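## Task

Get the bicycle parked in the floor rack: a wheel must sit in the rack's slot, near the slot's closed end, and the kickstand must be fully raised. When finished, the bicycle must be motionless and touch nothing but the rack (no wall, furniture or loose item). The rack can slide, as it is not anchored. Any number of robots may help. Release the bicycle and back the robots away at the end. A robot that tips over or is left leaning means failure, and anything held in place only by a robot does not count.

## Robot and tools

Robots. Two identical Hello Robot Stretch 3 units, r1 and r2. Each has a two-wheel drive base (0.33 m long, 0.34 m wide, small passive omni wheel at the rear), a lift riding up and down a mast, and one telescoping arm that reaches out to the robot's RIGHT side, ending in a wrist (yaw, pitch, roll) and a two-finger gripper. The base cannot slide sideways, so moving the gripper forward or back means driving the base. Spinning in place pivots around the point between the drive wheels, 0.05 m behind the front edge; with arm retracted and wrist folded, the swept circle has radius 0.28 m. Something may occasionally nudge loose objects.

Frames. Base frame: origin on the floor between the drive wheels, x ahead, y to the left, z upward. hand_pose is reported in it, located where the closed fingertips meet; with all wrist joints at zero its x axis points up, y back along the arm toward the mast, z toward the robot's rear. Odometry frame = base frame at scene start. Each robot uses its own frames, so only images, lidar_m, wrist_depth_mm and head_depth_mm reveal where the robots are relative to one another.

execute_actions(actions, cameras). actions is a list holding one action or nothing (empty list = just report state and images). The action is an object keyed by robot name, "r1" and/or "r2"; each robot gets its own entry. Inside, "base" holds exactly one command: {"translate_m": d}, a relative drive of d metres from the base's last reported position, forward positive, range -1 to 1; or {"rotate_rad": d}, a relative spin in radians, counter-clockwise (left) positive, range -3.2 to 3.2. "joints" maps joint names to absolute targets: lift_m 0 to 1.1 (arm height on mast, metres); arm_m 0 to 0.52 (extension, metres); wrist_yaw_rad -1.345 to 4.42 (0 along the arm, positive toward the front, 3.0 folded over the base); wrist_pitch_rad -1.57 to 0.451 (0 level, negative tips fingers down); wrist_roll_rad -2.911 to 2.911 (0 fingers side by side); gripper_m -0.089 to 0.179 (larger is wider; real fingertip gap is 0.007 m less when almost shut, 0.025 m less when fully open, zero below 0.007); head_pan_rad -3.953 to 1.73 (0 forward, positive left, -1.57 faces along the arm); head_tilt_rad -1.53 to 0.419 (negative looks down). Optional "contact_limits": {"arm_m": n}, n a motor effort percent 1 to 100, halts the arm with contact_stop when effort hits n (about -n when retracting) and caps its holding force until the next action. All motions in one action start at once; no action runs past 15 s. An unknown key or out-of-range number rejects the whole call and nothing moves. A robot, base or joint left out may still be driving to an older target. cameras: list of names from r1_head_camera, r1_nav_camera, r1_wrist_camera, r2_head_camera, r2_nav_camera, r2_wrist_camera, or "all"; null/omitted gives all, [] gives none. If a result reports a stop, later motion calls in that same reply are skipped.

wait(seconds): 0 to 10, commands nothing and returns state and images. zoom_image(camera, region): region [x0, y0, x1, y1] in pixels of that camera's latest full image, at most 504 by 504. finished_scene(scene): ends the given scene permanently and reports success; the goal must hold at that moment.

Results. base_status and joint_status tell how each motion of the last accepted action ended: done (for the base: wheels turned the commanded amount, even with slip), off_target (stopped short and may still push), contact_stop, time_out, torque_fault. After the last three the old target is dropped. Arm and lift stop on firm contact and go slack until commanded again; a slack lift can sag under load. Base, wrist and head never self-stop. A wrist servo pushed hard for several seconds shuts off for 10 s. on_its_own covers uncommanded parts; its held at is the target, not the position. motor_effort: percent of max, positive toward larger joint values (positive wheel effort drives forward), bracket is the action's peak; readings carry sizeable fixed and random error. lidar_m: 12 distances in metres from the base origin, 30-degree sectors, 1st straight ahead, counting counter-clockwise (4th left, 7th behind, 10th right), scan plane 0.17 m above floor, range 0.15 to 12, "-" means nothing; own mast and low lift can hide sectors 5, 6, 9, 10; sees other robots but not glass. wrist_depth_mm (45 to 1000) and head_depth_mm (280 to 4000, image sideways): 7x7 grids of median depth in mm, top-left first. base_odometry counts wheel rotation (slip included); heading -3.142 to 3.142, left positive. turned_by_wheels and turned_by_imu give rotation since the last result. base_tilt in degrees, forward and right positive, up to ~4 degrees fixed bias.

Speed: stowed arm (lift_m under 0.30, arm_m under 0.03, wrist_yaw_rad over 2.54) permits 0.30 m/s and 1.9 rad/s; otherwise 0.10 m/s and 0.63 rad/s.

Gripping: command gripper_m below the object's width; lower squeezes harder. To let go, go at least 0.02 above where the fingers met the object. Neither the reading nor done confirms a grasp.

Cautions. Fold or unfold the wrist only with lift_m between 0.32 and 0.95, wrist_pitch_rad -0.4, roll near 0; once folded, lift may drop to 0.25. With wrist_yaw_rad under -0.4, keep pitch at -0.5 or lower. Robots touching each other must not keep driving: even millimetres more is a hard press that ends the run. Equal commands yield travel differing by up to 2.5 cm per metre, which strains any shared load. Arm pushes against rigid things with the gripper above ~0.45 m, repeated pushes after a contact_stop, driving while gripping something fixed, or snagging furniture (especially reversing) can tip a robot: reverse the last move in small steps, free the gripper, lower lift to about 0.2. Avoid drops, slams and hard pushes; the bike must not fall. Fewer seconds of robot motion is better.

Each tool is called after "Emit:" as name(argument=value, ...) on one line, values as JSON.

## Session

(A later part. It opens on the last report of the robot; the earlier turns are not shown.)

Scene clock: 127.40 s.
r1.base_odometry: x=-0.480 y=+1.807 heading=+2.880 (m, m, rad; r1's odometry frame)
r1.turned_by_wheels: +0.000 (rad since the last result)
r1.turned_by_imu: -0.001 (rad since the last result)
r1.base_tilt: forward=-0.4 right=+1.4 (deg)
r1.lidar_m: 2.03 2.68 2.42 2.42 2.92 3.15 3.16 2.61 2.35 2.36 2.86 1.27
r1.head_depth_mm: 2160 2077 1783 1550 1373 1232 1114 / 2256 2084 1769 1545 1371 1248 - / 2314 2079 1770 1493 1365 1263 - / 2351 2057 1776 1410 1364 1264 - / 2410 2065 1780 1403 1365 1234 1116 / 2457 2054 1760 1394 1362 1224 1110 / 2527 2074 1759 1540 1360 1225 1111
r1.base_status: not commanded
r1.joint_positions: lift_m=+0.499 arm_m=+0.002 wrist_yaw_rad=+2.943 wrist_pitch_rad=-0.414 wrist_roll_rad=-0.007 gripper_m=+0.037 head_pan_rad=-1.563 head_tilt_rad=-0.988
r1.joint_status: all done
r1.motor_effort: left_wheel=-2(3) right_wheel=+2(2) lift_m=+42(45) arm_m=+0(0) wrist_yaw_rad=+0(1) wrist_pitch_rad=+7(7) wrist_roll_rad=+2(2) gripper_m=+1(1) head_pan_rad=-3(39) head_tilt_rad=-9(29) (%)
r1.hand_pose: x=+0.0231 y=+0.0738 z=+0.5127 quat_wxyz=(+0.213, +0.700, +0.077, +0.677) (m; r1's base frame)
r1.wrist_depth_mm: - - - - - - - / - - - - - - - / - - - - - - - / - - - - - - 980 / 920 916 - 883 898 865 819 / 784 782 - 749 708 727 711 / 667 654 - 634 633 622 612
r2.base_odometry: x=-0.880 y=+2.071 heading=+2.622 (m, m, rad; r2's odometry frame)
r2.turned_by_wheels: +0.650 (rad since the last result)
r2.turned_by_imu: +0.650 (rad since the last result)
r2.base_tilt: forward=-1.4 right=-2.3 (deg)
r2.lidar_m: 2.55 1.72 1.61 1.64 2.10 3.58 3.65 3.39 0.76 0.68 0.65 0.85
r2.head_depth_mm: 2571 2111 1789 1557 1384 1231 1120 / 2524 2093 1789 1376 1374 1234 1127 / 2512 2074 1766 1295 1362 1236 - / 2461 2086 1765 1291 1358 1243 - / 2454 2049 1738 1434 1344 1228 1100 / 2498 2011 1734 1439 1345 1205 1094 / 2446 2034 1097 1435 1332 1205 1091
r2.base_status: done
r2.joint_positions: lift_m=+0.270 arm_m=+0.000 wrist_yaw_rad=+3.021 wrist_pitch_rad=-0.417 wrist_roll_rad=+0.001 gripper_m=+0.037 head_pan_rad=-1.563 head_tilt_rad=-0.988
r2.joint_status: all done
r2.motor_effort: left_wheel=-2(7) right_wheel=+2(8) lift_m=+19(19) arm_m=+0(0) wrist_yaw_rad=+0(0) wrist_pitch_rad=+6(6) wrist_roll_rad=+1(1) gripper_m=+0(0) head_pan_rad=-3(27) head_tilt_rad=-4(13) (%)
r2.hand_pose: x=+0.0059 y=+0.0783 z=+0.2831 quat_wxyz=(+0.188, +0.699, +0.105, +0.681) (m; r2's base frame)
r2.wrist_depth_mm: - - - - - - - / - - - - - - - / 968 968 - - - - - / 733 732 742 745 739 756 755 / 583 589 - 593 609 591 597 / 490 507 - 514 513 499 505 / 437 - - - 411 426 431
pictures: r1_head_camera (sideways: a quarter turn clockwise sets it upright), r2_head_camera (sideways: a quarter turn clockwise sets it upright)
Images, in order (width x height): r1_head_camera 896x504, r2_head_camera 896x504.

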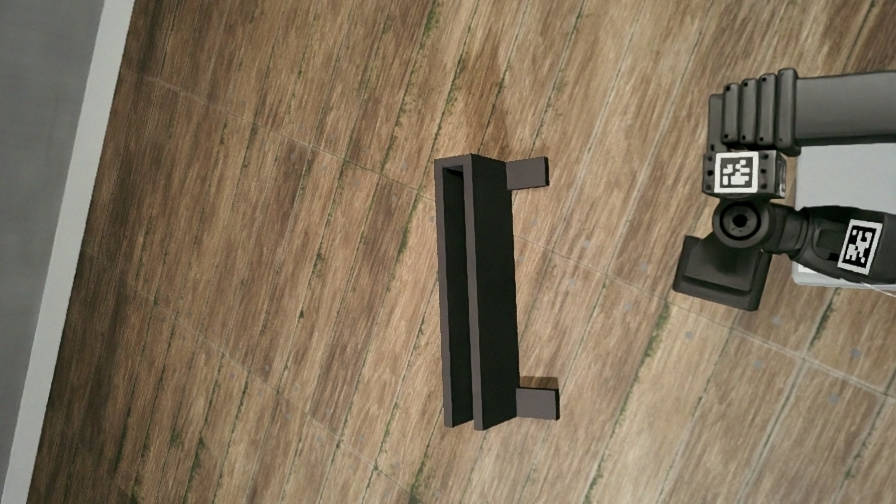

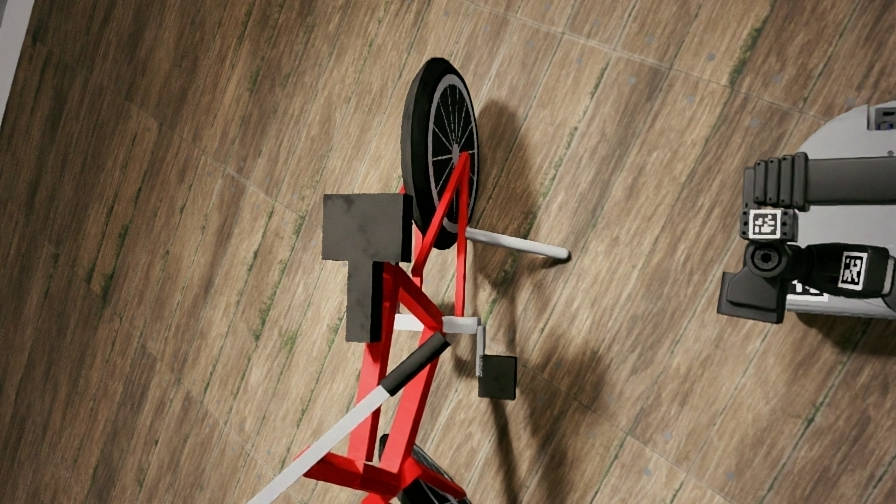

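Emit:
execute_actions(actions=[{"r1": {"base": {"rotate_rad": -1.0}, "joints": {"wrist_yaw_rad": 0.0}}, "r2": {"base": {"translate_m": 0.07}, "joints": {"lift_m": 0.36}}}], cameras=[])

Emit:
execute_actions(actions=[{"r1": {"base": {"translate_m": 0.15}, "joints": {"wrist_pitch_rad": -1.5, "wrist_roll_rad": 1.57, "gripper_m": 0.17}}, "r2": {"joints": {"wrist_yaw_rad": 0.0, "gripper_m": 0.0}}}], cameras=[])

Emit:
execute_actions(actions=[{"r1": {"base": {"rotate_rad": 1.02}, "joints": {"arm_m": 0.45}}, "r2": {"joints": {"lift_m": 0.2}}}], cameras=["r1_head_camera", "r1_wrist_camera"])

Scene clock: 157.77 s.
r1.base_odometry: x=-0.480 y=+1.807 heading=+1.880 (m, m, rad; r1's odometry frame)
r1.turned_by_wheels: -1.000 (rad since the last result)
r1.turned_by_imu: -0.985 (rad since the last result)
r1.base_tilt: forward=-0.4 right=+1.4 (deg)
r1.lidar_m: 2.22 1.27 3.91 2.62 2.41 2.44 3.06 3.14 3.18 2.54 2.34 2.37
r1.head_depth_mm: 2543 2083 1775 1545 1373 1227 1115 / 2518 2096 1771 1541 1370 1248 - / 2518 2090 1766 1541 1380 1268 - / 2518 2079 1778 1537 1377 1214 - / 2428 2071 1761 1541 1369 1226 1113 / 2366 2059 1772 1539 1365 1223 1111 / 2268 2068 1772 1531 1362 1223 1105
r1.base_status: done
r1.joint_positions: lift_m=+0.499 arm_m=+0.002 wrist_yaw_rad=+0.003 wrist_pitch_rad=-0.414 wrist_roll_rad=-0.006 gripper_m=+0.037 head_pan_rad=-1.563 head_tilt_rad=-0.988
r1.joint_status: all done
r1.motor_effort: left_wheel=+2(8) right_wheel=-2(5) lift_m=+42(41) arm_m=-1(0) wrist_yaw_rad=-4(3) wrist_pitch_rad=+7(7) wrist_roll_rad=+2(2) gripper_m=+0(1) head_pan_rad=-4(3) head_tilt_rad=-9(8) (%)
r1.hand_pose: x=-0.0209 y=-0.3716 z=+0.5127 quat_wxyz=(+0.694, +0.147, -0.689, -0.144) (m; r1's base frame)
r1.wrist_depth_mm: - - - - - - - / - - - - - - - / - - - - - - - / - - - - - - - / 924 933 904 891 877 850 835 / 778 780 764 759 706 717 711 / 605 668 655 635 640 626 609
r2.base_odometry: x=-0.941 y=+2.106 heading=+2.622 (m, m, rad; r2's odometry frame)
r2.turned_by_wheels: +0.000 (rad since the last result)
r2.turned_by_imu: -0.001 (rad since the last result)
r2.base_tilt: forward=-1.5 right=-2.4 (deg)
r2.lidar_m: 2.50 1.69 1.58 1.61 2.06 3.64 3.70 3.41 0.75 0.64 0.65 2.08
r2.head_depth_mm: 2577 2132 1793 1508 1380 1240 1121 / 2498 2101 1764 1376 1369 1226 1132 / 2497 2079 1771 1268 1358 1242 - / 2494 2056 1753 1453 1355 1246 - / 2487 2036 1742 1264 1351 1229 1102 / 2426 2027 992 1473 1343 1212 1089 / 2398 2013 1690 1265 1334 1205 1090
r2.base_status: done
r2.joint_positions: lift_m=+0.360 arm_m=+0.000 wrist_yaw_rad=+3.021 wrist_pitch_rad=-0.417 wrist_roll_rad=+0.001 gripper_m=+0.037 head_pan_rad=-1.563 head_tilt_rad=-0.988
r2.joint_status: all done
r2.motor_effort: left_wheel=-2(6) right_wheel=+2(10) lift_m=+31(32) arm_m=+0(0) wrist_yaw_rad=+0(0) wrist_pitch_rad=+6(6) wrist_roll_rad=+1(1) gripper_m=+0(0) head_pan_rad=-2(2) head_tilt_rad=-4(4) (%)
r2.hand_pose: x=+0.0059 y=+0.0783 z=+0.3725 quat_wxyz=(+0.188, +0.699, +0.104, +0.681) (m; r2's base frame)
r2.wrist_depth_mm: - - - - - - - / - - - - - - - / - - - - - - - / 897 891 906 892 911 905 913 / 714 719 - 719 751 723 719 / 603 601 - 602 630 600 600 / 519 518 - 531 498 522 519
pictures: none
No camera images: the call's "cameras" was empty. Leave "cameras" out to get every camera's image.

Scene clock: 160.30 s.
r1.base_odometry: x=-0.525 y=+1.950 heading=+1.880 (m, m, rad; r1's odometry frame)
r1.turned_by_wheels: +0.000 (rad since the last result)
r1.turned_by_imu: +0.001 (rad since the last result)
r1.base_tilt: forward=-0.4 right=+1.5 (deg)
r1.lidar_m: 2.86 1.13 4.12 2.71 2.50 2.54 3.17 3.26 3.29 2.45 2.26 2.28
r1.head_depth_mm: 2539 2089 1794 1558 1369 1234 1116 / 2517 2086 1782 1551 1372 1247 - / 2516 2078 1775 1542 1368 1268 - / 2487 2088 1761 1547 1375 1241 - / 2384 2081 1766 1544 1360 1225 1109 / 2295 2061 1770 1539 1363 1228 1113 / 2185 2077 1762 1543 1273 1224 1108
r1.base_status: done
r1.joint_positions: lift_m=+0.499 arm_m=+0.002 wrist_yaw_rad=+0.002 wrist_pitch_rad=-1.490 wrist_roll_rad=+1.564 gripper_m=+0.170 head_pan_rad=-1.563 head_tilt_rad=-0.988
r1.joint_status: all done
r1.motor_effort: left_wheel=+2(8) right_wheel=-2(1) lift_m=+42(41) arm_m=+0(1) wrist_yaw_rad=-2(3) wrist_pitch_rad=-5(7) wrist_roll_rad=+2(3) gripper_m=+1(84) head_pan_rad=-4(3) head_tilt_rad=-8(7) (%)
r1.hand_pose: x=-0.0215 y=-0.1432 z=+0.3805 quat_wxyz=(+0.004, +0.003, -0.735, -0.678) (m; r1's base frame)
r1.wrist_depth_mm: 549 533 524 512 - - - / 559 547 537 527 - - - / 588 574 559 547 - - - / 611 593 570 564 - - 517 / 629 608 604 575 569 557 530 / 657 - 630 613 598 578 558 / 689 673 640 631 595 596 577
r2.base_odometry: x=-0.941 y=+2.106 heading=+2.622 (m, m, rad; r2's odometry frame)
r2.turned_by_wheels: +0.000 (rad since the last result)
r2.turned_by_imu: +0.000 (rad since the last result)
r2.base_tilt: forward=-1.4 right=-2.3 (deg)
r2.lidar_m: 2.50 1.70 1.58 1.61 2.06 3.63 3.71 3.41 0.75 0.64 0.65 1.92
r2.head_depth_mm: 2579 2096 1796 1504 1376 1235 1124 / 2549 2087 1774 1365 1373 1239 1125 / 2512 2099 1770 1271 1374 1249 - / 2492 2053 1762 1455 1360 1259 - / 2479 2039 1733 1261 1354 1217 1098 / 2454 2005 995 1460 1337 1209 1094 / 2431 2012 1692 1257 1337 1202 1088
r2.base_status: not commanded
r2.joint_positions: lift_m=+0.360 arm_m=+0.000 wrist_yaw_rad=+0.003 wrist_pitch_rad=-0.417 wrist_roll_rad=+0.001 gripper_m=+0.000 head_pan_rad=-1.563 head_tilt_rad=-0.988
r2.joint_status: all done
r2.motor_effort: left_wheel=-2(1) right_wheel=+3(2) lift_m=+31(31) arm_m=+0(0) wrist_yaw_rad=-3(5) wrist_pitch_rad=+6(6) wrist_roll_rad=+1(1) gripper_m=-3(81) head_pan_rad=-2(2) head_tilt_rad=-4(5) (%)
r2.hand_pose: x=-0.0208 y=-0.3691 z=+0.3725 quat_wxyz=(+0.692, +0.148, -0.692, -0.146) (m; r2's base frame)
r2.wrist_depth_mm: - - - 401 - - - / - 464 - - - - - / 454 528 538 664 523 486 507 / 499 631 893 815 560 553 834 / 586 703 668 750 667 678 726 / 591 594 603 - 608 610 607 / 512 514 512 500 502 516 514
pictures: none
No camera images: the call's "cameras" was empty. Leave "cameras" out to get every camera's image.

Scene clock: 164.80 s.
r1.base_odometry: x=-0.525 y=+1.950 heading=+2.900 (m, m, rad; r1's odometry frame)
r1.turned_by_wheels: +1.020 (rad since the last result)
r1.turned_by_imu: +1.004 (rad since the last result)
r1.base_tilt: forward=-0.4 right=+1.5 (deg)
r1.lidar_m: 1.75 2.75 2.50 2.52 3.08 3.27 3.29 2.49 2.26 2.28 2.78 1.13
r1.head_depth_mm: 2075 2089 1769 1546 1375 1237 1117 / 2161 2096 1770 1555 1374 - - / 2241 2058 1847 1523 1329 1230 - / 2309 2072 1792 1518 1324 1223 - / 2375 2069 1773 1547 1331 1226 1113 / 2426 2071 1764 1546 1322 1228 1112 / 2498 2057 1751 1536 1366 1225 1110
r1.base_status: done
r1.joint_positions: lift_m=+0.499 arm_m=+0.450 wrist_yaw_rad=+0.001 wrist_pitch_rad=-1.491 wrist_roll_rad=+1.565 gripper_m=+0.170 head_pan_rad=-1.563 head_tilt_rad=-0.988
r1.joint_status: all done
r1.motor_effort: left_wheel=-2(7) right_wheel=+1(5) lift_m=+42(42) arm_m=+4(4) wrist_yaw_rad=-1(2) wrist_pitch_rad=-5(5) wrist_roll_rad=+2(2) gripper_m=+1(1) head_pan_rad=-4(3) head_tilt_rad=-7(7) (%)
r1.hand_pose: x=-0.0215 y=-0.5908 z=+0.3805 quat_wxyz=(+0.003, +0.002, -0.735, -0.678) (m; r1's base frame)
r1.wrist_depth_mm: 539 536 505 479 491 484 474 / 574 548 538 517 512 500 492 / 578 568 546 532 525 511 505 / 600 585 573 508 542 535 520 / 633 613 597 571 557 562 539 / 661 - 625 465 583 579 543 / 670 660 628 621 615 590 571
r2.base_odometry: x=-0.941 y=+2.106 heading=+2.622 (m, m, rad; r2's odometry frame)
r2.turned_by_wheels: +0.000 (rad since the last result)
r2.turned_by_imu: -0.001 (rad since the last result)
r2.base_tilt: forward=-1.5 right=-2.2 (deg)
r2.lidar_m: 2.50 1.70 1.58 1.61 2.07 3.63 3.71 3.42 0.75 0.64 0.65 1.92
r2.head_depth_mm: 2565 2127 1792 1497 1376 1241 1128 / 2539 2095 1790 1382 1377 1233 1133 / 2524 2076 1751 1277 1364 1228 - / 2470 2066 1744 1459 1355 1245 - / 2484 2048 1746 1271 1349 1213 1103 / 2446 2020 996 1468 1351 1206 1091 / 2455 2005 1681 1255 1347 1199 1099
r2.base_status: not commanded
r2.joint_positions: lift_m=+0.200 arm_m=+0.000 wrist_yaw_rad=+0.003 wrist_pitch_rad=-0.417 wrist_roll_rad=+0.001 gripper_m=+0.000 head_pan_rad=-1.563 head_tilt_rad=-0.988
r2.joint_status: all done
r2.motor_effort: left_wheel=-2(2) right_wheel=+3(3) lift_m=+18(30) arm_m=+0(0) wrist_yaw_rad=-3(4) wrist_pitch_rad=+6(6) wrist_roll_rad=+1(1) gripper_m=-1(3) head_pan_rad=-2(2) head_tilt_rad=-4(4) (%)
r2.hand_pose: x=-0.0209 y=-0.3691 z=+0.2132 quat_wxyz=(+0.692, +0.148, -0.692, -0.146) (m; r2's base frame)
r2.wrist_depth_mm: 416 489 456 - - 408 412 / 450 551 - 533 478 461 461 / 509 629 426 771 548 534 567 / 572 610 613 612 590 585 620 / 486 492 485 514 492 496 494 / 405 407 406 - 411 411 415 / 350 350 351 338 339 351 353
pictures: r1_head_camera (sideways: a quarter turn clockwise sets it upright), r1_wrist_camera
Images, in order (width x height): r1_head_camera 896x504, r1_wrist_camera 644x364.

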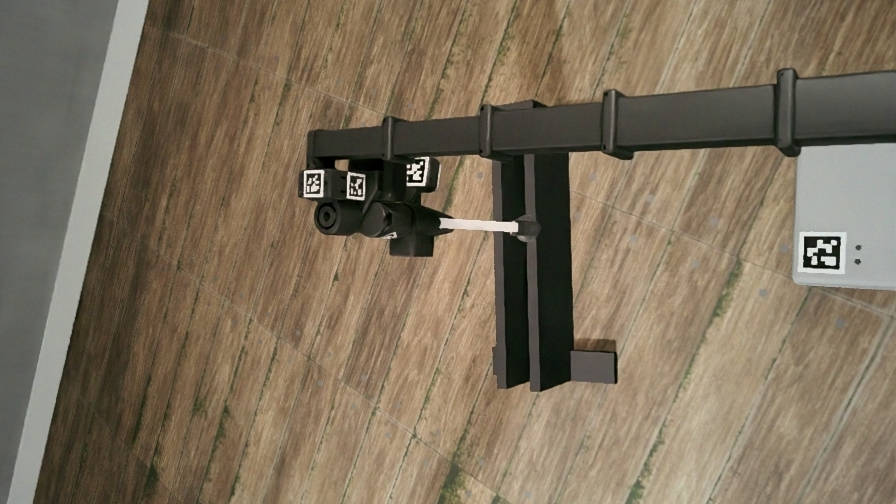

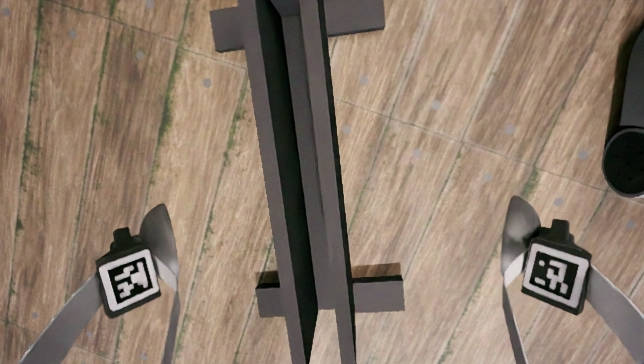

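Emit:
execute_actions(actions=[{"r1": {"base": {"translate_m": -0.07}, "joints": {"arm_m": 0.5, "lift_m": 0.32}}}], cameras=["r1_wrist_camera"])

Scene clock: 182.83 s.
r1.base_odometry: x=-0.457 y=+1.934 heading=+2.900 (m, m, rad; r1's odometry frame)
r1.turned_by_wheels: +0.000 (rad since the last result)
r1.turned_by_imu: -0.001 (rad since the last result)
r1.base_tilt: forward=-0.4 right=+1.4 (deg)
r1.lidar_m: 1.77 2.79 2.52 2.54 3.12 3.19 3.24 2.47 2.23 2.25 2.75 1.19
r1.head_depth_mm: 2058 2073 1778 1545 1374 1231 1115 / 2143 2082 1761 1538 1376 1230 1146 / 2225 2084 1772 1491 1339 1230 - / 2316 2067 1772 1549 1324 1222 - / 2361 2079 1771 1535 1323 1229 1111 / 2438 2071 1772 1541 1319 1227 1111 / 2495 2060 1762 1531 1362 1221 1109
r1.base_status: done
r1.joint_positions: lift_m=+0.321 arm_m=+0.500 wrist_yaw_rad=+0.001 wrist_pitch_rad=-1.491 wrist_roll_rad=+1.565 gripper_m=+0.170 head_pan_rad=-1.563 head_tilt_rad=-0.988
r1.joint_status: all done
r1.motor_effort: left_wheel=-3(8) right_wheel=+2(3) lift_m=+9(40) arm_m=+4(5) wrist_yaw_rad=-2(1) wrist_pitch_rad=-5(5) wrist_roll_rad=+2(2) gripper_m=-1(0) head_pan_rad=-3(3) head_tilt_rad=-8(8) (%)
r1.hand_pose: x=-0.0215 y=-0.6407 z=+0.2022 quat_wxyz=(+0.003, +0.002, -0.734, -0.679) (m; r1's base frame)
r1.wrist_depth_mm: 364 355 222 271 310 323 316 / 380 367 337 318 338 332 327 / 391 379 367 355 351 343 337 / 407 394 380 332 362 354 346 / 415 406 399 374 371 369 357 / 440 - 411 361 387 382 366 / 454 439 427 327 400 389 386
r2.base_odometry: x=-0.941 y=+2.106 heading=+2.622 (m, m, rad; r2's odometry frame)
r2.turned_by_wheels: +0.000 (rad since the last result)
r2.turned_by_imu: -0.001 (rad since the last result)
r2.base_tilt: forward=-1.4 right=-2.2 (deg)
r2.lidar_m: 2.50 1.70 1.58 1.61 2.06 3.62 3.69 3.40 0.75 0.64 0.65 1.98
r2.head_depth_mm: 2577 2135 1796 1503 1380 1233 1121 / 2533 2095 1772 1371 1374 1229 1133 / 2500 2066 1764 1268 1367 1235 - / 2506 2051 1748 1443 1364 1238 - / 2461 2044 1719 1268 1358 1203 1103 / 2438 2027 992 1463 1347 1215 1096 / 2419 2008 1689 1273 1343 1204 1092
r2.base_status: not commanded
r2.joint_positions: lift_m=+0.200 arm_m=+0.000 wrist_yaw_rad=+0.003 wrist_pitch_rad=-0.417 wrist_roll_rad=+0.001 gripper_m=+0.000 head_pan_rad=-1.563 head_tilt_rad=-0.988
r2.joint_status: not commanded
r2.motor_effort: left_wheel=-2(1) right_wheel=+3(3) lift_m=+18(18) arm_m=+0(0) wrist_yaw_rad=-3(3) wrist_pitch_rad=+6(6) wrist_roll_rad=+1(1) gripper_m=-2(2) head_pan_rad=-2(3) head_tilt_rad=-4(4) (%)
r2.hand_pose: x=-0.0209 y=-0.3691 z=+0.2132 quat_wxyz=(+0.692, +0.148, -0.692, -0.146) (m; r2's base frame)
r2.wrist_depth_mm: 409 486 452 - - 405 411 / 452 550 - 523 471 465 463 / 507 633 423 781 555 532 558 / 584 605 607 612 584 590 618 / 487 492 490 509 494 493 492 / 405 406 405 - 410 413 413 / 352 348 346 340 341 352 352
pictures: r1_wrist_camera
Images, in order (width x height): r1_wrist_camera 644x364.

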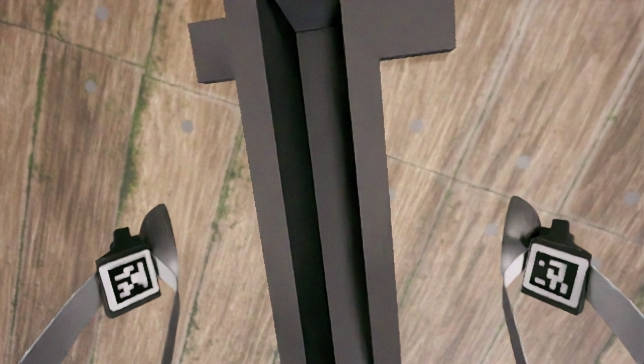

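Emit:
execute_actions(actions=[{"r1": {"joints": {"lift_m": 0.21, "arm_m": 0.51}}}], cameras=[])

Emit:
execute_actions(actions=[{"r1": {"joints": {"gripper_m": 0.04}}}], cameras=["r1_wrist_camera"])

Emit:
execute_actions(actions=[{"r1": {"joints": {"lift_m": 0.3}}}], cameras=["r1_wrist_camera", "r1_head_camera"])

Scene clock: 190.93 s.
r1.base_odometry: x=-0.457 y=+1.934 heading=+2.900 (m, m, rad; r1's odometry frame)
r1.turned_by_wheels: +0.000 (rad since the last result)
r1.turned_by_imu: +0.000 (rad since the last result)
r1.base_tilt: forward=-0.4 right=+1.5 (deg)
r1.lidar_m: 1.77 2.78 2.53 2.55 3.11 3.20 3.20 2.46 2.23 2.25 2.76 1.19
r1.head_depth_mm: 2051 2080 1787 1549 1376 1226 1113 / 2133 2079 1769 1544 1368 1227 1145 / 2225 2084 1772 1597 1331 1230 - / 2307 2072 1776 1571 1328 1224 - / 2346 2057 1769 1542 1321 1225 1112 / 2413 2060 1748 1541 1327 1223 1110 / 2474 2052 1751 1532 1365 1222 1106
r1.base_status: not commanded
r1.joint_positions: lift_m=+0.211 arm_m=+0.510 wrist_yaw_rad=+0.001 wrist_pitch_rad=-1.491 wrist_roll_rad=+1.565 gripper_m=+0.170 head_pan_rad=-1.563 head_tilt_rad=-0.988
r1.joint_status: all done
r1.motor_effort: left_wheel=-2(2) right_wheel=+2(2) lift_m=+9(9) arm_m=+4(4) wrist_yaw_rad=-1(2) wrist_pitch_rad=-4(5) wrist_roll_rad=+2(2) gripper_m=+1(1) head_pan_rad=-3(3) head_tilt_rad=-7(8) (%)
r1.hand_pose: x=-0.0215 y=-0.6507 z=+0.0922 quat_wxyz=(+0.003, +0.002, -0.734, -0.679) (m; r1's base frame)
r1.wrist_depth_mm: 254 90 112 230 84 225 221 / 260 253 108 237 86 231 227 / 271 263 104 245 89 240 232 / 279 273 99 254 92 246 241 / 290 283 102 261 95 257 247 / 302 - 105 269 99 265 255 / 313 307 110 260 103 272 268
r2.base_odometry: x=-0.941 y=+2.106 heading=+2.622 (m, m, rad; r2's odometry frame)
r2.turned_by_wheels: +0.000 (rad since the last result)
r2.turned_by_imu: -0.001 (rad since the last result)
r2.base_tilt: forward=-1.4 right=-2.2 (deg)
r2.lidar_m: 2.51 1.70 1.59 1.61 2.06 3.64 3.67 3.41 0.75 0.64 0.65 1.73
r2.head_depth_mm: 2585 2107 1800 1513 1376 1240 1118 / 2555 2109 1786 1378 1377 1239 1128 / 2505 2097 1783 1260 1358 1234 - / 2497 2055 1764 1450 1361 1236 - / 2451 2041 1735 1261 1359 1211 1102 / 2451 2018 992 1462 1350 1209 1093 / 2444 2024 1694 1276 1335 1198 1096
r2.base_status: not commanded
r2.joint_positions: lift_m=+0.200 arm_m=+0.000 wrist_yaw_rad=+0.003 wrist_pitch_rad=-0.417 wrist_roll_rad=+0.001 gripper_m=+0.000 head_pan_rad=-1.563 head_tilt_rad=-0.988
r2.joint_status: not commanded
r2.motor_effort: left_wheel=-1(2) right_wheel=+3(2) lift_m=+18(18) arm_m=+0(0) wrist_yaw_rad=-2(3) wrist_pitch_rad=+6(6) wrist_roll_rad=+1(1) gripper_m=-2(2) head_pan_rad=-2(2) head_tilt_rad=-4(4) (%)
r2.hand_pose: x=-0.0209 y=-0.3691 z=+0.2132 quat_wxyz=(+0.692, +0.148, -0.692, -0.146) (m; r2's base frame)
r2.wrist_depth_mm: 408 489 457 - - 405 411 / 452 550 - 527 471 464 459 / 514 624 426 778 560 532 566 / 574 606 611 618 591 585 620 / 482 489 487 512 492 493 496 / 404 405 407 - 410 407 411 / 347 350 349 340 339 353 355
pictures: none
No camera images: the call's "cameras" was empty. Leave "cameras" out to get every camera's image.

Scene clock: 192.73 s.
r1.base_odometry: x=-0.457 y=+1.934 heading=+2.900 (m, m, rad; r1's odometry frame)
r1.turned_by_wheels: +0.000 (rad since the last result)
r1.turned_by_imu: +0.000 (rad since the last result)
r1.base_tilt: forward=-0.4 right=+1.4 (deg)
r1.lidar_m: 1.77 2.78 2.53 2.54 3.11 3.20 3.22 2.47 2.23 2.25 2.75 1.19
r1.head_depth_mm: 2046 2093 1776 1558 1371 1230 1113 / 2129 2092 1780 1538 1364 1227 1142 / 2234 2065 1773 1608 1340 1226 - / 2300 2081 1768 1573 1325 1223 - / 2359 2062 1760 1536 1318 1227 1111 / 2426 2059 1765 1541 1328 1223 1110 / 2474 2055 1759 1534 1362 1220 1108
r1.base_status: not commanded
r1.joint_positions: lift_m=+0.211 arm_m=+0.510 wrist_yaw_rad=+0.002 wrist_pitch_rad=-1.479 wrist_roll_rad=+1.565 gripper_m=+0.042 head_pan_rad=-1.563 head_tilt_rad=-0.988
r1.joint_status: all done
r1.motor_effort: left_wheel=-2(2) right_wheel=+2(2) lift_m=+9(9) arm_m=+2(4) wrist_yaw_rad=+0(3) wrist_pitch_rad=-10(13) wrist_roll_rad=+2(2) gripper_m=-42(99) head_pan_rad=-3(4) head_tilt_rad=-8(8) (%)
r1.hand_pose: x=-0.0215 y=-0.6540 z=+0.0921 quat_wxyz=(+0.003, +0.002, -0.739, -0.674) (m; r1's base frame)
r1.wrist_depth_mm: 255 248 104 230 84 221 217 / 263 256 100 237 86 229 224 / 275 268 97 245 89 237 230 / 287 277 100 252 92 245 238 / 296 287 102 259 96 247 246 / 306 301 106 253 99 264 253 / 321 310 110 232 103 268 263
r2.base_odometry: x=-0.941 y=+2.106 heading=+2.622 (m, m, rad; r2's odometry frame)
r2.turned_by_wheels: +0.000 (rad since the last result)
r2.turned_by_imu: +0.000 (rad since the last result)
r2.base_tilt: forward=-1.4 right=-2.3 (deg)
r2.lidar_m: 2.51 1.70 1.59 1.61 2.07 3.64 3.69 3.39 0.75 0.64 0.65 1.98
r2.head_depth_mm: 2598 2126 1803 1501 1380 1246 1119 / 2519 2091 1769 1362 1371 1225 1127 / 2468 2070 1767 1268 1361 1223 - / 2472 2049 1745 1445 1353 1249 - / 2487 2049 1758 1262 1347 1221 1097 / 2485 2031 993 1462 1347 1209 1098 / 2428 2025 1681 1270 1336 1201 1090
r2.base_status: not commanded
r2.joint_positions: lift_m=+0.200 arm_m=+0.000 wrist_yaw_rad=+0.003 wrist_pitch_rad=-0.417 wrist_roll_rad=+0.001 gripper_m=+0.000 head_pan_rad=-1.563 head_tilt_rad=-0.988
r2.joint_status: not commanded
r2.motor_effort: left_wheel=-2(2) right_wheel=+3(2) lift_m=+18(18) arm_m=+0(0) wrist_yaw_rad=-3(3) wrist_pitch_rad=+6(6) wrist_roll_rad=+1(1) gripper_m=-3(2) head_pan_rad=-2(2) head_tilt_rad=-5(4) (%)
r2.hand_pose: x=-0.0209 y=-0.3691 z=+0.2132 quat_wxyz=(+0.692, +0.148, -0.692, -0.146) (m; r2's base frame)
r2.wrist_depth_mm: 410 491 457 - - 409 411 / 457 547 - 527 473 465 461 / 514 622 427 768 544 533 573 / 578 607 600 604 585 592 624 / 488 486 483 506 489 493 492 / 407 406 405 - 411 412 409 / 348 347 349 344 340 354 353
pictures: r1_wrist_camera
Images, in order (width x height): r1_wrist_camera 644x364.

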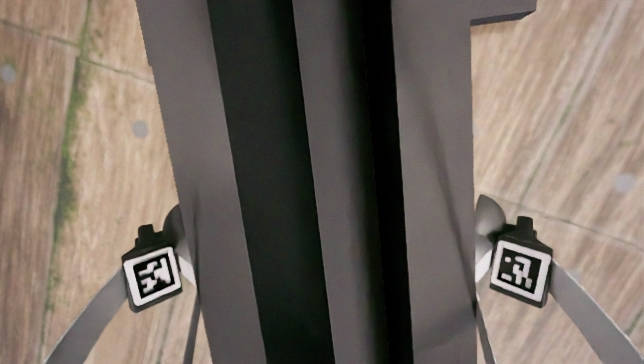

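Scene clock: 194.63 s.
r1.base_odometry: x=-0.457 y=+1.934 heading=+2.900 (m, m, rad; r1's odometry frame)
r1.turned_by_wheels: +0.000 (rad since the last result)
r1.turned_by_imu: +0.000 (rad since the last result)
r1.base_tilt: forward=-0.4 right=+1.4 (deg)
r1.lidar_m: 1.78 2.78 2.52 2.54 3.13 3.20 3.23 2.45 0.62 0.59 0.61 1.19
r1.head_depth_mm: 2035 2083 1780 1546 1368 1230 1114 / 2152 2069 1760 1537 1346 1227 1143 / 2227 2063 1766 1283 1323 1228 - / 2290 2058 1763 1530 1319 1224 - / 2347 2048 1776 1540 1322 1224 1111 / 2418 2059 1753 1538 1323 1221 1114 / 2471 2065 1767 1528 1363 1222 1112
r1.base_status: not commanded
r1.joint_positions: lift_m=+0.299 arm_m=+0.510 wrist_yaw_rad=+0.002 wrist_pitch_rad=-1.501 wrist_roll_rad=+1.564 gripper_m=+0.050 head_pan_rad=-1.564 head_tilt_rad=-0.990
r1.joint_status: all done
r1.on_its_own: gripper_m is held at +0.050, not at your +0.040, by its stall guard, which is still easing
r1.motor_effort: left_wheel=+0(4) right_wheel=+0(4) lift_m=+47(53) arm_m=+2(2) wrist_yaw_rad=-2(7) wrist_pitch_rad=+0(11) wrist_roll_rad=+2(6) gripper_m=-9(41) head_pan_rad=-3(4) head_tilt_rad=-7(8) (%)
r1.hand_pose: x=-0.0216 y=-0.6483 z=+0.1803 quat_wxyz=(+0.003, +0.003, -0.731, -0.682) (m; r1's base frame)
r1.wrist_depth_mm: 337 331 107 240 102 303 302 / 346 340 112 253 107 314 305 / 362 355 118 270 115 324 316 / 375 365 127 281 122 335 328 / 389 380 132 300 129 341 339 / 404 394 144 305 139 365 349 / 417 409 398 279 167 373 359
r2.base_odometry: x=-0.941 y=+2.106 heading=+2.622 (m, m, rad; r2's odometry frame)
r2.turned_by_wheels: +0.000 (rad since the last result)
r2.turned_by_imu: +0.000 (rad since the last result)
r2.base_tilt: forward=-1.4 right=-2.3 (deg)
r2.lidar_m: 2.50 1.70 1.58 1.61 2.06 3.65 3.69 3.42 0.75 0.64 0.65 1.41
r2.head_depth_mm: 2590 2099 1771 1514 1373 1244 1119 / 2519 2100 1793 1379 1374 1224 1135 / 2520 2079 1784 1259 1371 1233 - / 2460 2067 1762 1448 1350 1243 - / 2450 2044 1751 1267 1348 1211 1101 / 2442 2047 1001 1468 1344 1209 1101 / 2396 2024 1684 1266 1338 1205 1084
r2.base_status: not commanded
r2.joint_positions: lift_m=+0.200 arm_m=+0.000 wrist_yaw_rad=+0.003 wrist_pitch_rad=-0.417 wrist_roll_rad=+0.001 gripper_m=+0.000 head_pan_rad=-1.563 head_tilt_rad=-0.988
r2.joint_status: not commanded
r2.motor_effort: left_wheel=-2(2) right_wheel=+3(3) lift_m=+18(18) arm_m=+0(0) wrist_yaw_rad=-3(3) wrist_pitch_rad=+6(6) wrist_roll_rad=+1(1) gripper_m=-2(2) head_pan_rad=-2(2) head_tilt_rad=-4(4) (%)
r2.hand_pose: x=-0.0209 y=-0.3691 z=+0.2132 quat_wxyz=(+0.692, +0.148, -0.692, -0.146) (m; r2's base frame)
r2.wrist_depth_mm: 412 488 457 - - 412 411 / 453 547 - 531 472 467 457 / 511 625 432 777 550 530 560 / 575 616 608 622 586 585 619 / 486 484 491 511 487 498 492 / 408 402 406 - 406 411 412 / 345 346 348 339 343 353 354
pictures: r1_head_camera (sideways: a quarter turn clockwise sets it upright), r1_wrist_camera
Images, in order (width x height): r1_head_camera 896x504, r1_wrist_camera 644x364.

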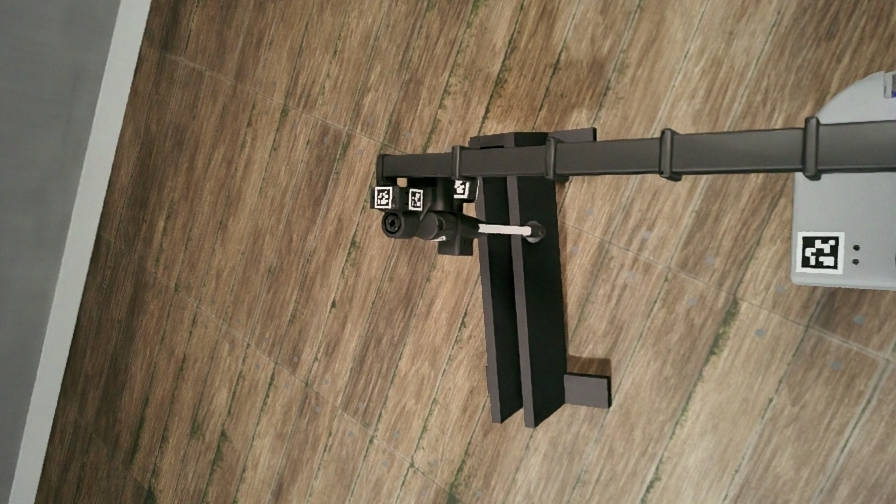

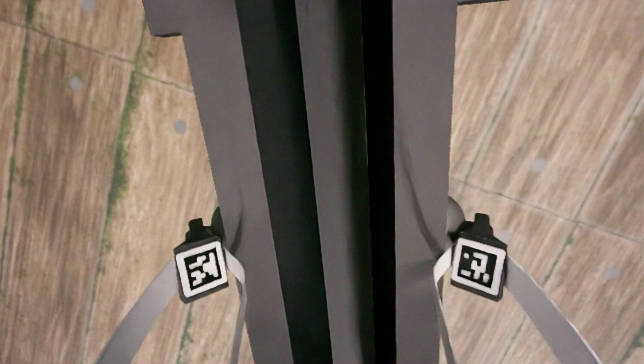

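Emit:
execute_actions(actions=[{"r1": {"joints": {"lift_m": 0.22, "gripper_m": 0.06}}}], cameras=["r1_wrist_camera", "r1_head_camera"])

Scene clock: 209.67 s.
r1.base_odometry: x=-0.457 y=+1.934 heading=+2.900 (m, m, rad; r1's odometry frame)
r1.turned_by_wheels: +0.000 (rad since the last result)
r1.turned_by_imu: -0.002 (rad since the last result)
r1.base_tilt: forward=-0.4 right=+1.3 (deg)
r1.lidar_m: 1.77 2.78 2.53 2.54 3.11 3.20 3.22 2.46 2.23 2.25 2.75 1.19
r1.head_depth_mm: 2053 2096 1777 1554 1377 1229 1118 / 2144 2072 1768 1545 1376 1229 1142 / 2231 2080 1778 1562 1323 1221 - / 2283 2074 1768 1544 1334 1224 - / 2362 2068 1757 1542 1323 1227 1112 / 2453 2073 1769 1534 1324 1229 1112 / 2489 2072 1750 1531 1363 1224 1110
r1.base_status: not commanded
r1.joint_positions: lift_m=+0.237 arm_m=+0.510 wrist_yaw_rad=+0.002 wrist_pitch_rad=-1.515 wrist_roll_rad=+1.564 gripper_m=+0.061 head_pan_rad=-1.564 head_tilt_rad=-0.990
r1.joint_status: lift_m contact_stop (moved -0.061 of -0.079); the others done
r1.on_its_own: lift_m is slack since a contact_stop, until your next command for it (your +0.220 is given up)
r1.motor_effort: left_wheel=+3(4) right_wheel=-3(6) lift_m=+25(44) arm_m=+2(2) wrist_yaw_rad=-1(1) wrist_pitch_rad=+7(12) wrist_roll_rad=+2(2) gripper_m=-19(19) head_pan_rad=-3(3) head_tilt_rad=-6(7) (%)
r1.hand_pose: x=-0.0216 y=-0.6448 z=+0.1189 quat_wxyz=(+0.003, +0.003, -0.726, -0.687) (m; r1's base frame)
r1.wrist_depth_mm: 277 273 116 255 112 248 249 / 287 282 121 265 115 261 258 / 297 290 124 276 119 270 264 / 309 301 129 282 124 277 274 / 319 312 132 290 127 285 281 / 331 327 137 304 132 299 293 / 345 338 327 308 138 310 300
r2.base_odometry: x=-0.941 y=+2.106 heading=+2.622 (m, m, rad; r2's odometry frame)
r2.turned_by_wheels: +0.000 (rad since the last result)
r2.turned_by_imu: -0.001 (rad since the last result)
r2.base_tilt: forward=-1.3 right=-2.3 (deg)
r2.lidar_m: 2.50 1.70 1.59 1.61 2.06 3.63 3.69 3.42 0.76 0.64 0.65 1.68
r2.head_depth_mm: 2581 2116 1796 1515 1382 1233 1117 / 2533 2092 1781 1371 1375 1233 1129 / 2509 2091 1751 1279 1364 1223 - / 2510 2052 1733 1448 1354 1240 - / 2463 2044 1741 1262 1353 1221 1097 / 2424 2050 997 1463 1350 1207 1099 / 2451 2013 1703 1261 1335 1198 1092
r2.base_status: not commanded
r2.joint_positions: lift_m=+0.200 arm_m=+0.000 wrist_yaw_rad=+0.003 wrist_pitch_rad=-0.417 wrist_roll_rad=+0.001 gripper_m=+0.000 head_pan_rad=-1.563 head_tilt_rad=-0.988
r2.joint_status: not commanded
r2.motor_effort: left_wheel=-2(2) right_wheel=+3(3) lift_m=+18(18) arm_m=+0(0) wrist_yaw_rad=-3(3) wrist_pitch_rad=+6(6) wrist_roll_rad=+1(1) gripper_m=-3(2) head_pan_rad=-2(2) head_tilt_rad=-4(4) (%)
r2.hand_pose: x=-0.0209 y=-0.3691 z=+0.2132 quat_wxyz=(+0.692, +0.148, -0.692, -0.146) (m; r2's base frame)
r2.wrist_depth_mm: 410 483 452 - - 408 407 / 452 550 - 536 473 463 460 / 506 625 430 779 554 533 561 / 576 605 613 608 586 590 622 / 485 488 486 516 497 495 497 / 408 402 406 - 411 413 415 / 348 349 350 342 343 356 354
pictures: r1_head_camera (sideways: a quarter turn clockwise sets it upright), r1_wrist_camera
Images, in order (width x height): r1_head_camera 896x504, r1_wrist_camera 644x364.

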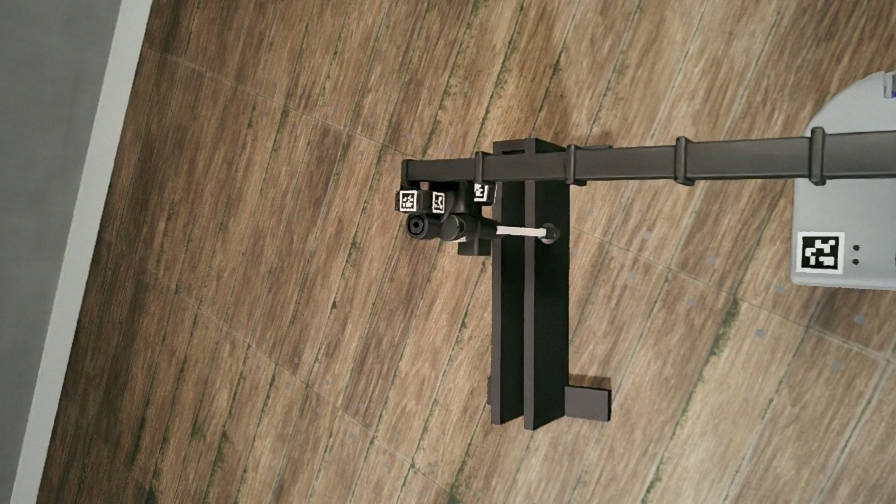

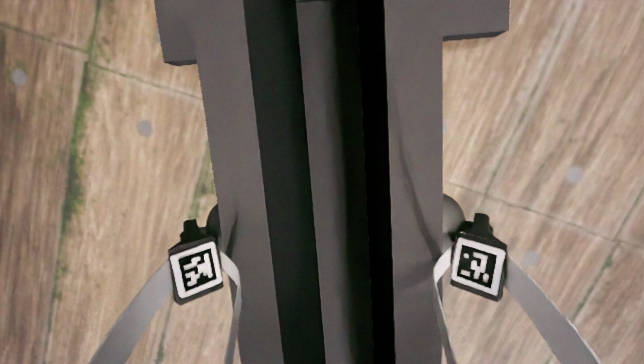

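Emit:
execute_actions(actions=[{"r1": {"joints": {"arm_m": 0.37, "lift_m": 0.236, "gripper_m": 0.05, "head_pan_rad": -1.0, "head_tilt_rad": -0.8}, "contact_limits": {"arm_m": 60}}}], cameras=["r1_head_camera", "r1_nav_camera"])

Scene clock: 290.30 s.
r1.base_odometry: x=-0.457 y=+1.934 heading=+2.900 (m, m, rad; r1's odometry frame)
r1.turned_by_wheels: +0.000 (rad since the last result)
r1.turned_by_imu: -0.001 (rad since the last result)
r1.base_tilt: forward=-0.4 right=+1.4 (deg)
r1.lidar_m: 1.77 2.79 2.53 2.55 3.11 3.19 3.22 2.46 2.24 2.24 2.75 1.19
r1.head_depth_mm: 2436 2608 2237 1816 1534 1368 1082 / 2704 2822 2255 1817 1529 1321 1119 / 2999 2907 2211 1808 1517 1199 1155 / 3454 2906 2215 1810 1512 1242 1156 / 3784 2880 2208 1789 1509 1312 1148 / - 2863 2192 1788 1516 1309 1149 / 3825 2095 2070 1541 1501 1306 1146
r1.base_status: not commanded
r1.joint_positions: lift_m=+0.237 arm_m=+0.371 wrist_yaw_rad=-0.010 wrist_pitch_rad=-1.465 wrist_roll_rad=+1.588 gripper_m=+0.057 head_pan_rad=-1.007 head_tilt_rad=-0.804
r1.joint_status: lift_m contact_stop (moved +0.000 of -0.001); gripper_m off_target (ended at +0.057, target +0.050); the others done
r1.on_its_own: gripper_m is held at +0.056, not at your +0.050, by its stall guard, which is not easing now; lift_m is slack since a contact_stop, until your next command for it
r1.motor_effort: left_wheel=+0(4) right_wheel=+0(3) lift_m=+25(25) arm_m=-8(11) wrist_yaw_rad=+8(7) wrist_pitch_rad=-17(21) wrist_roll_rad=-9(8) gripper_m=-23(65) head_pan_rad=+4(41) head_tilt_rad=+3(22) (%)
r1.contact_limits: arm_m 37 (drawing in: default 22, maximum 37; extending or still: default 31, maximum 50)
r1.hand_pose: x=-0.0216 y=-0.5186 z=+0.1188 quat_wxyz=(-0.009, -0.010, -0.743, -0.669) (m; r1's base frame)
r1.wrist_depth_mm: 288 280 118 256 110 236 239 / 300 289 121 263 113 253 245 / 309 299 125 268 117 261 253 / 321 311 130 279 121 269 261 / 335 324 133 288 124 276 268 / 345 342 139 297 130 286 280 / 364 349 146 309 134 300 287
r2.base_odometry: x=-0.941 y=+2.106 heading=+2.622 (m, m, rad; r2's odometry frame)
r2.turned_by_wheels: +0.000 (rad since the last result)
r2.turned_by_imu: -0.001 (rad since the last result)
r2.base_tilt: forward=-1.5 right=-2.3 (deg)
r2.lidar_m: 2.50 1.70 1.59 1.61 2.06 3.63 3.72 3.43 0.75 0.64 0.65 1.72
r2.head_depth_mm: 2574 2103 1812 1505 1378 1247 1114 / 2528 2072 1792 1361 1364 1234 1126 / 2479 2082 1780 1268 1360 1232 - / 2458 2063 1746 1447 1358 1239 - / 2445 2005 1745 1275 1364 1222 1097 / 2481 2005 993 1460 1345 1209 1095 / 2422 1999 1695 1271 1330 1203 1091
r2.base_status: not commanded
r2.joint_positions: lift_m=+0.200 arm_m=+0.000 wrist_yaw_rad=+0.003 wrist_pitch_rad=-0.417 wrist_roll_rad=+0.001 gripper_m=+0.000 head_pan_rad=-1.563 head_tilt_rad=-0.988
r2.joint_status: not commanded
r2.motor_effort: left_wheel=-2(2) right_wheel=+2(3) lift_m=+18(18) arm_m=+0(0) wrist_yaw_rad=-3(3) wrist_pitch_rad=+6(6) wrist_roll_rad=+1(1) gripper_m=-2(2) head_pan_rad=-2(2) head_tilt_rad=-4(4) (%)
r2.hand_pose: x=-0.0209 y=-0.3691 z=+0.2132 quat_wxyz=(+0.692, +0.148, -0.692, -0.146) (m; r2's base frame)
r2.wrist_depth_mm: 413 491 456 - - 405 410 / 454 547 - 531 469 463 463 / 502 624 427 773 555 531 559 / 577 611 611 616 590 578 626 / 482 483 488 512 492 494 493 / 408 406 404 - 413 408 412 / 348 347 352 339 342 351 352
pictures: r1_head_camera (sideways: a quarter turn clockwise sets it upright), r1_nav_camera (sideways: a quarter turn counterclockwise sets it upright)
Images, in order (width x height): r1_head_camera 896x504, r1_nav_camera 672x504.

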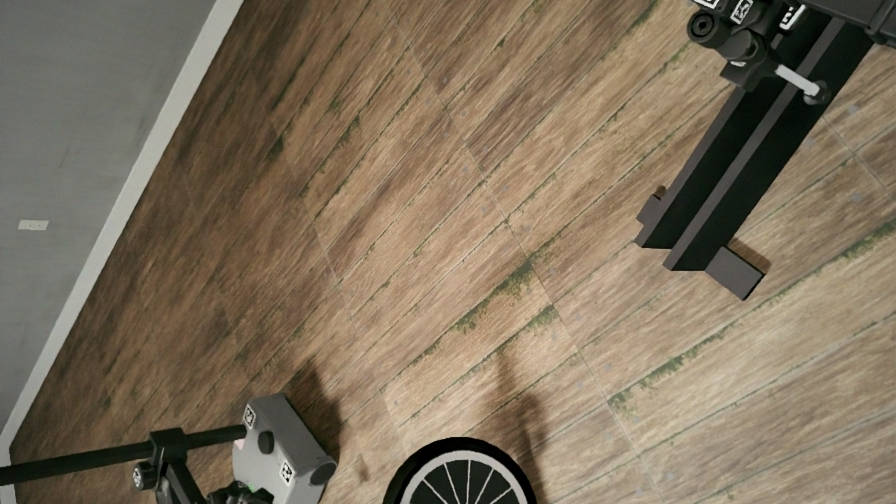

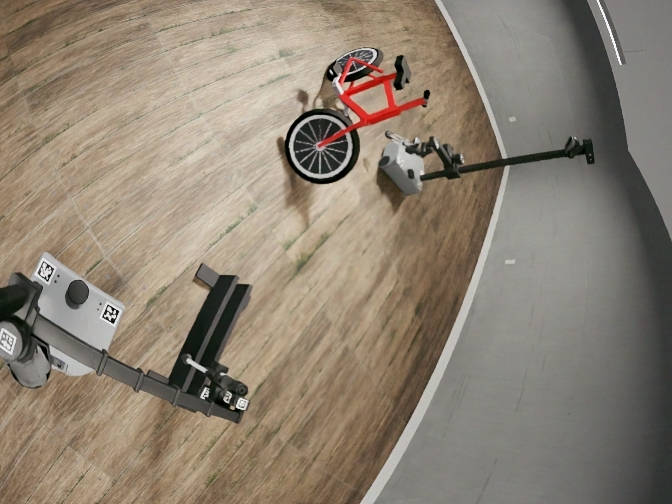

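Emit:
execute_actions(actions=[{"r1": {"joints": {"arm_m": 0.48}}}], cameras=[])

Emit:
execute_actions(actions=[{"r1": {"joints": {"wrist_roll_rad": -1.57, "gripper_m": 0.045, "head_pan_rad": -1.57, "head_tilt_rad": -1.0}}}], cameras=["r1_head_camera", "r1_wrist_camera"])

Scene clock: 345.90 s.
r1.base_odometry: x=-0.457 y=+1.934 heading=+2.900 (m, m, rad; r1's odometry frame)
r1.turned_by_wheels: +0.000 (rad since the last result)
r1.turned_by_imu: +0.000 (rad since the last result)
r1.base_tilt: forward=-0.5 right=+1.4 (deg)
r1.lidar_m: 1.77 2.79 2.52 2.54 3.12 3.20 3.23 2.47 2.23 2.25 2.75 1.19
r1.head_depth_mm: 2442 2621 2233 1825 1528 1242 1125 / 2696 2805 2244 1816 1528 1201 1158 / 3018 2891 2218 1806 1528 1242 1158 / 3431 2870 2231 1804 1528 1267 1156 / 3810 2839 2215 1799 1515 1303 1150 / - 2862 2177 1793 1509 1306 1147 / 3861 2075 2075 1543 1516 1309 1146
r1.base_status: not commanded
r1.joint_positions: lift_m=+0.238 arm_m=+0.479 wrist_yaw_rad=+0.009 wrist_pitch_rad=-1.551 wrist_roll_rad=+1.552 gripper_m=+0.057 head_pan_rad=-1.007 head_tilt_rad=-0.804
r1.joint_status: all done
r1.on_its_own: gripper_m is held at +0.056, not at your +0.050, by its stall guard, which is not easing now; lift_m is slack since a contact_stop, until your next command for it
r1.motor_effort: left_wheel=+0(4) right_wheel=+0(6) lift_m=+26(25) arm_m=+10(12) wrist_yaw_rad=-7(7) wrist_pitch_rad=+25(30) wrist_roll_rad=+7(9) gripper_m=-25(26) head_pan_rad=+4(4) head_tilt_rad=+1(2) (%)
r1.hand_pose: x=-0.0217 y=-0.6047 z=+0.1198 quat_wxyz=(+0.010, +0.010, -0.714, -0.700) (m; r1's base frame)
r1.wrist_depth_mm: 269 267 115 257 122 255 255 / 277 274 270 263 125 265 265 / 284 285 279 273 127 275 273 / 297 293 287 280 130 283 283 / 306 304 131 292 133 291 292 / 316 314 312 299 137 308 302 / 331 329 323 311 139 316 315
r2.base_odometry: x=-0.941 y=+2.106 heading=+2.622 (m, m, rad; r2's odometry frame)
r2.turned_by_wheels: +0.000 (rad since the last result)
r2.turned_by_imu: -0.001 (rad since the last result)
r2.base_tilt: forward=-1.4 right=-2.3 (deg)
r2.lidar_m: 2.50 1.70 1.59 1.61 2.06 3.64 3.73 3.43 0.75 0.64 0.65 1.69
r2.head_depth_mm: 2551 2121 1795 1512 1379 1240 1118 / 2536 2056 1768 1372 1378 1234 1131 / 2521 2073 1759 1280 1362 1222 - / 2518 2085 1765 1450 1354 1247 - / 2489 2072 1735 1262 1352 1212 1101 / 2454 2027 992 1463 1349 1207 1096 / 2427 2023 1688 1264 1333 1197 1091
r2.base_status: not commanded
r2.joint_positions: lift_m=+0.200 arm_m=+0.000 wrist_yaw_rad=+0.003 wrist_pitch_rad=-0.417 wrist_roll_rad=+0.001 gripper_m=+0.000 head_pan_rad=-1.563 head_tilt_rad=-0.988
r2.joint_status: not commanded
r2.motor_effort: left_wheel=-2(2) right_wheel=+3(2) lift_m=+18(18) arm_m=+0(0) wrist_yaw_rad=-4(3) wrist_pitch_rad=+6(6) wrist_roll_rad=+1(1) gripper_m=-3(2) head_pan_rad=-2(2) head_tilt_rad=-4(4) (%)
r2.hand_pose: x=-0.0209 y=-0.3691 z=+0.2132 quat_wxyz=(+0.692, +0.148, -0.692, -0.146) (m; r2's base frame)
r2.wrist_depth_mm: 412 482 452 - - 409 412 / 459 549 - 533 469 464 463 / 506 635 427 779 554 536 559 / 575 605 603 610 593 593 623 / 486 486 491 508 485 495 498 / 407 406 409 - 407 411 412 / 348 348 351 340 343 351 352
pictures: none
No camera images: the call's "cameras" was empty. Leave "cameras" out to get every camera's image.

Scene clock: 348.10 s.
r1.base_odometry: x=-0.457 y=+1.934 heading=+2.900 (m, m, rad; r1's odometry frame)
r1.turned_by_wheels: +0.000 (rad since the last result)
r1.turned_by_imu: +0.000 (rad since the last result)
r1.base_tilt: forward=-0.3 right=+1.4 (deg)
r1.lidar_m: 1.77 2.78 2.53 2.54 3.11 3.20 3.21 2.47 2.23 2.25 2.74 1.19
r1.head_depth_mm: 2059 2088 1785 1545 1372 1234 1111 / 2136 2086 1774 1550 1285 1213 1147 / 2225 2094 1766 1607 1294 1227 - / 2302 2073 1762 1597 1315 1229 - / 2370 2073 1771 1540 1344 1226 1115 / 2405 2071 1761 1536 1366 1228 1105 / 2470 2061 1762 1537 1363 1222 1113
r1.base_status: not commanded
r1.joint_positions: lift_m=+0.238 arm_m=+0.480 wrist_yaw_rad=-0.080 wrist_pitch_rad=-1.547 wrist_roll_rad=-1.508 gripper_m=+0.052 head_pan_rad=-1.563 head_tilt_rad=-0.987
r1.joint_status: wrist_roll_rad off_target (ended at -1.508, target -1.570); gripper_m off_target (ended at +0.052, target +0.045); the others done
r1.on_its_own: wrist_yaw_rad is held at -0.055, not at your +0.000, by its stall guard, which is still easing; gripper_m is held at +0.051, not at your +0.045, by its stall guard, which is still easing; lift_m is slack since a contact_stop, until your next command for it
r1.motor_effort: left_wheel=-4(6) right_wheel=+3(5) lift_m=+25(25) arm_m=+2(10) wrist_yaw_rad=+20(40) wrist_pitch_rad=+22(24) wrist_roll_rad=-28(50) gripper_m=-25(74) head_pan_rad=-4(40) head_tilt_rad=-7(30) (%)
r1.hand_pose: x=-0.0200 y=-0.6070 z=+0.1197 quat_wxyz=(+0.714, +0.697, -0.050, -0.051) (m; r1's base frame)
r1.wrist_depth_mm: 267 265 264 114 242 112 256 / 277 276 272 118 198 116 265 / 286 283 279 272 165 270 275 / 295 294 289 281 140 283 281 / 308 306 131 291 129 293 293 / 316 315 136 300 134 307 302 / 331 325 142 253 140 317 314
r2.base_odometry: x=-0.941 y=+2.106 heading=+2.622 (m, m, rad; r2's odometry frame)
r2.turned_by_wheels: +0.000 (rad since the last result)
r2.turned_by_imu: +0.000 (rad since the last result)
r2.base_tilt: forward=-1.3 right=-2.3 (deg)
r2.lidar_m: 2.51 1.70 1.59 1.61 2.07 3.64 3.70 3.40 0.75 0.64 0.65 1.72
r2.head_depth_mm: 2598 2102 1805 1508 1393 1239 1119 / 2541 2076 1785 1370 1366 1229 1130 / 2495 2093 1766 1273 1363 1228 - / 2512 2038 1766 1443 1360 1247 - / 2482 2012 1744 1260 1358 1206 1104 / 2421 2017 993 1466 1347 1211 1095 / 2407 2002 1684 1273 1335 1197 1092
r2.base_status: not commanded
r2.joint_positions: lift_m=+0.200 arm_m=+0.000 wrist_yaw_rad=+0.003 wrist_pitch_rad=-0.417 wrist_roll_rad=+0.001 gripper_m=+0.000 head_pan_rad=-1.563 head_tilt_rad=-0.988
r2.joint_status: not commanded
r2.motor_effort: left_wheel=-2(1) right_wheel=+3(2) lift_m=+18(18) arm_m=+0(0) wrist_yaw_rad=-3(3) wrist_pitch_rad=+6(6) wrist_roll_rad=+1(1) gripper_m=-3(2) head_pan_rad=-2(2) head_tilt_rad=-5(4) (%)
r2.hand_pose: x=-0.0209 y=-0.3691 z=+0.2132 quat_wxyz=(+0.692, +0.148, -0.692, -0.146) (m; r2's base frame)
r2.wrist_depth_mm: 409 485 455 - - 409 411 / 449 552 - 528 470 460 459 / 511 627 426 772 555 524 557 / 576 610 614 615 584 590 611 / 488 487 486 511 494 492 496 / 408 406 408 - 414 412 412 / 348 350 352 339 340 351 354
pictures: r1_head_camera (sideways: a quarter turn clockwise sets it upright), r1_wrist_camera
Images, in order (width x height): r1_head_camera 896x504, r1_wrist_camera 644x364.

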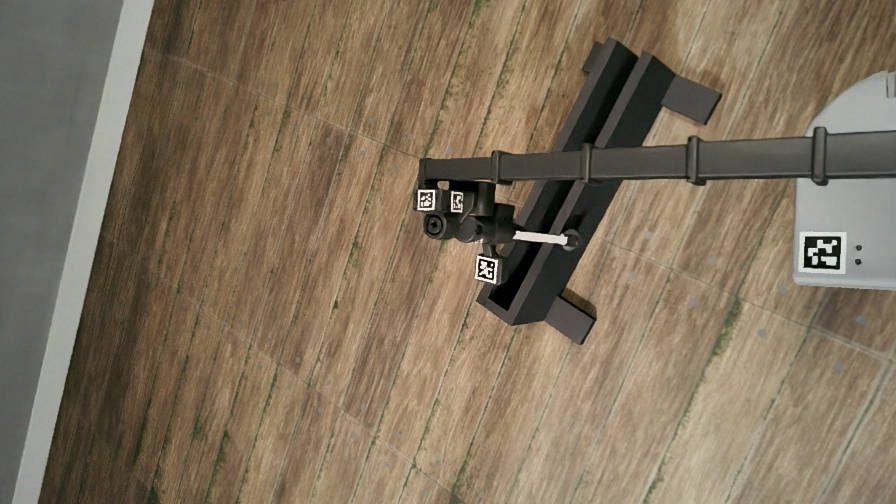

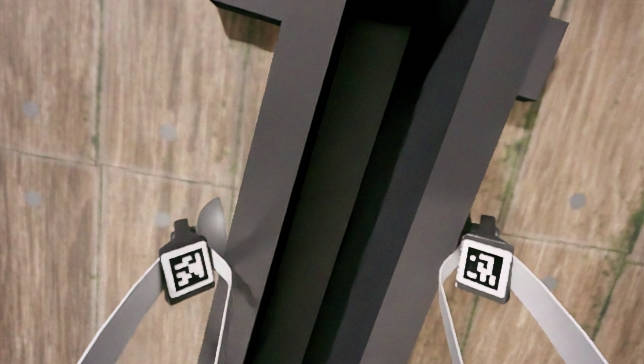

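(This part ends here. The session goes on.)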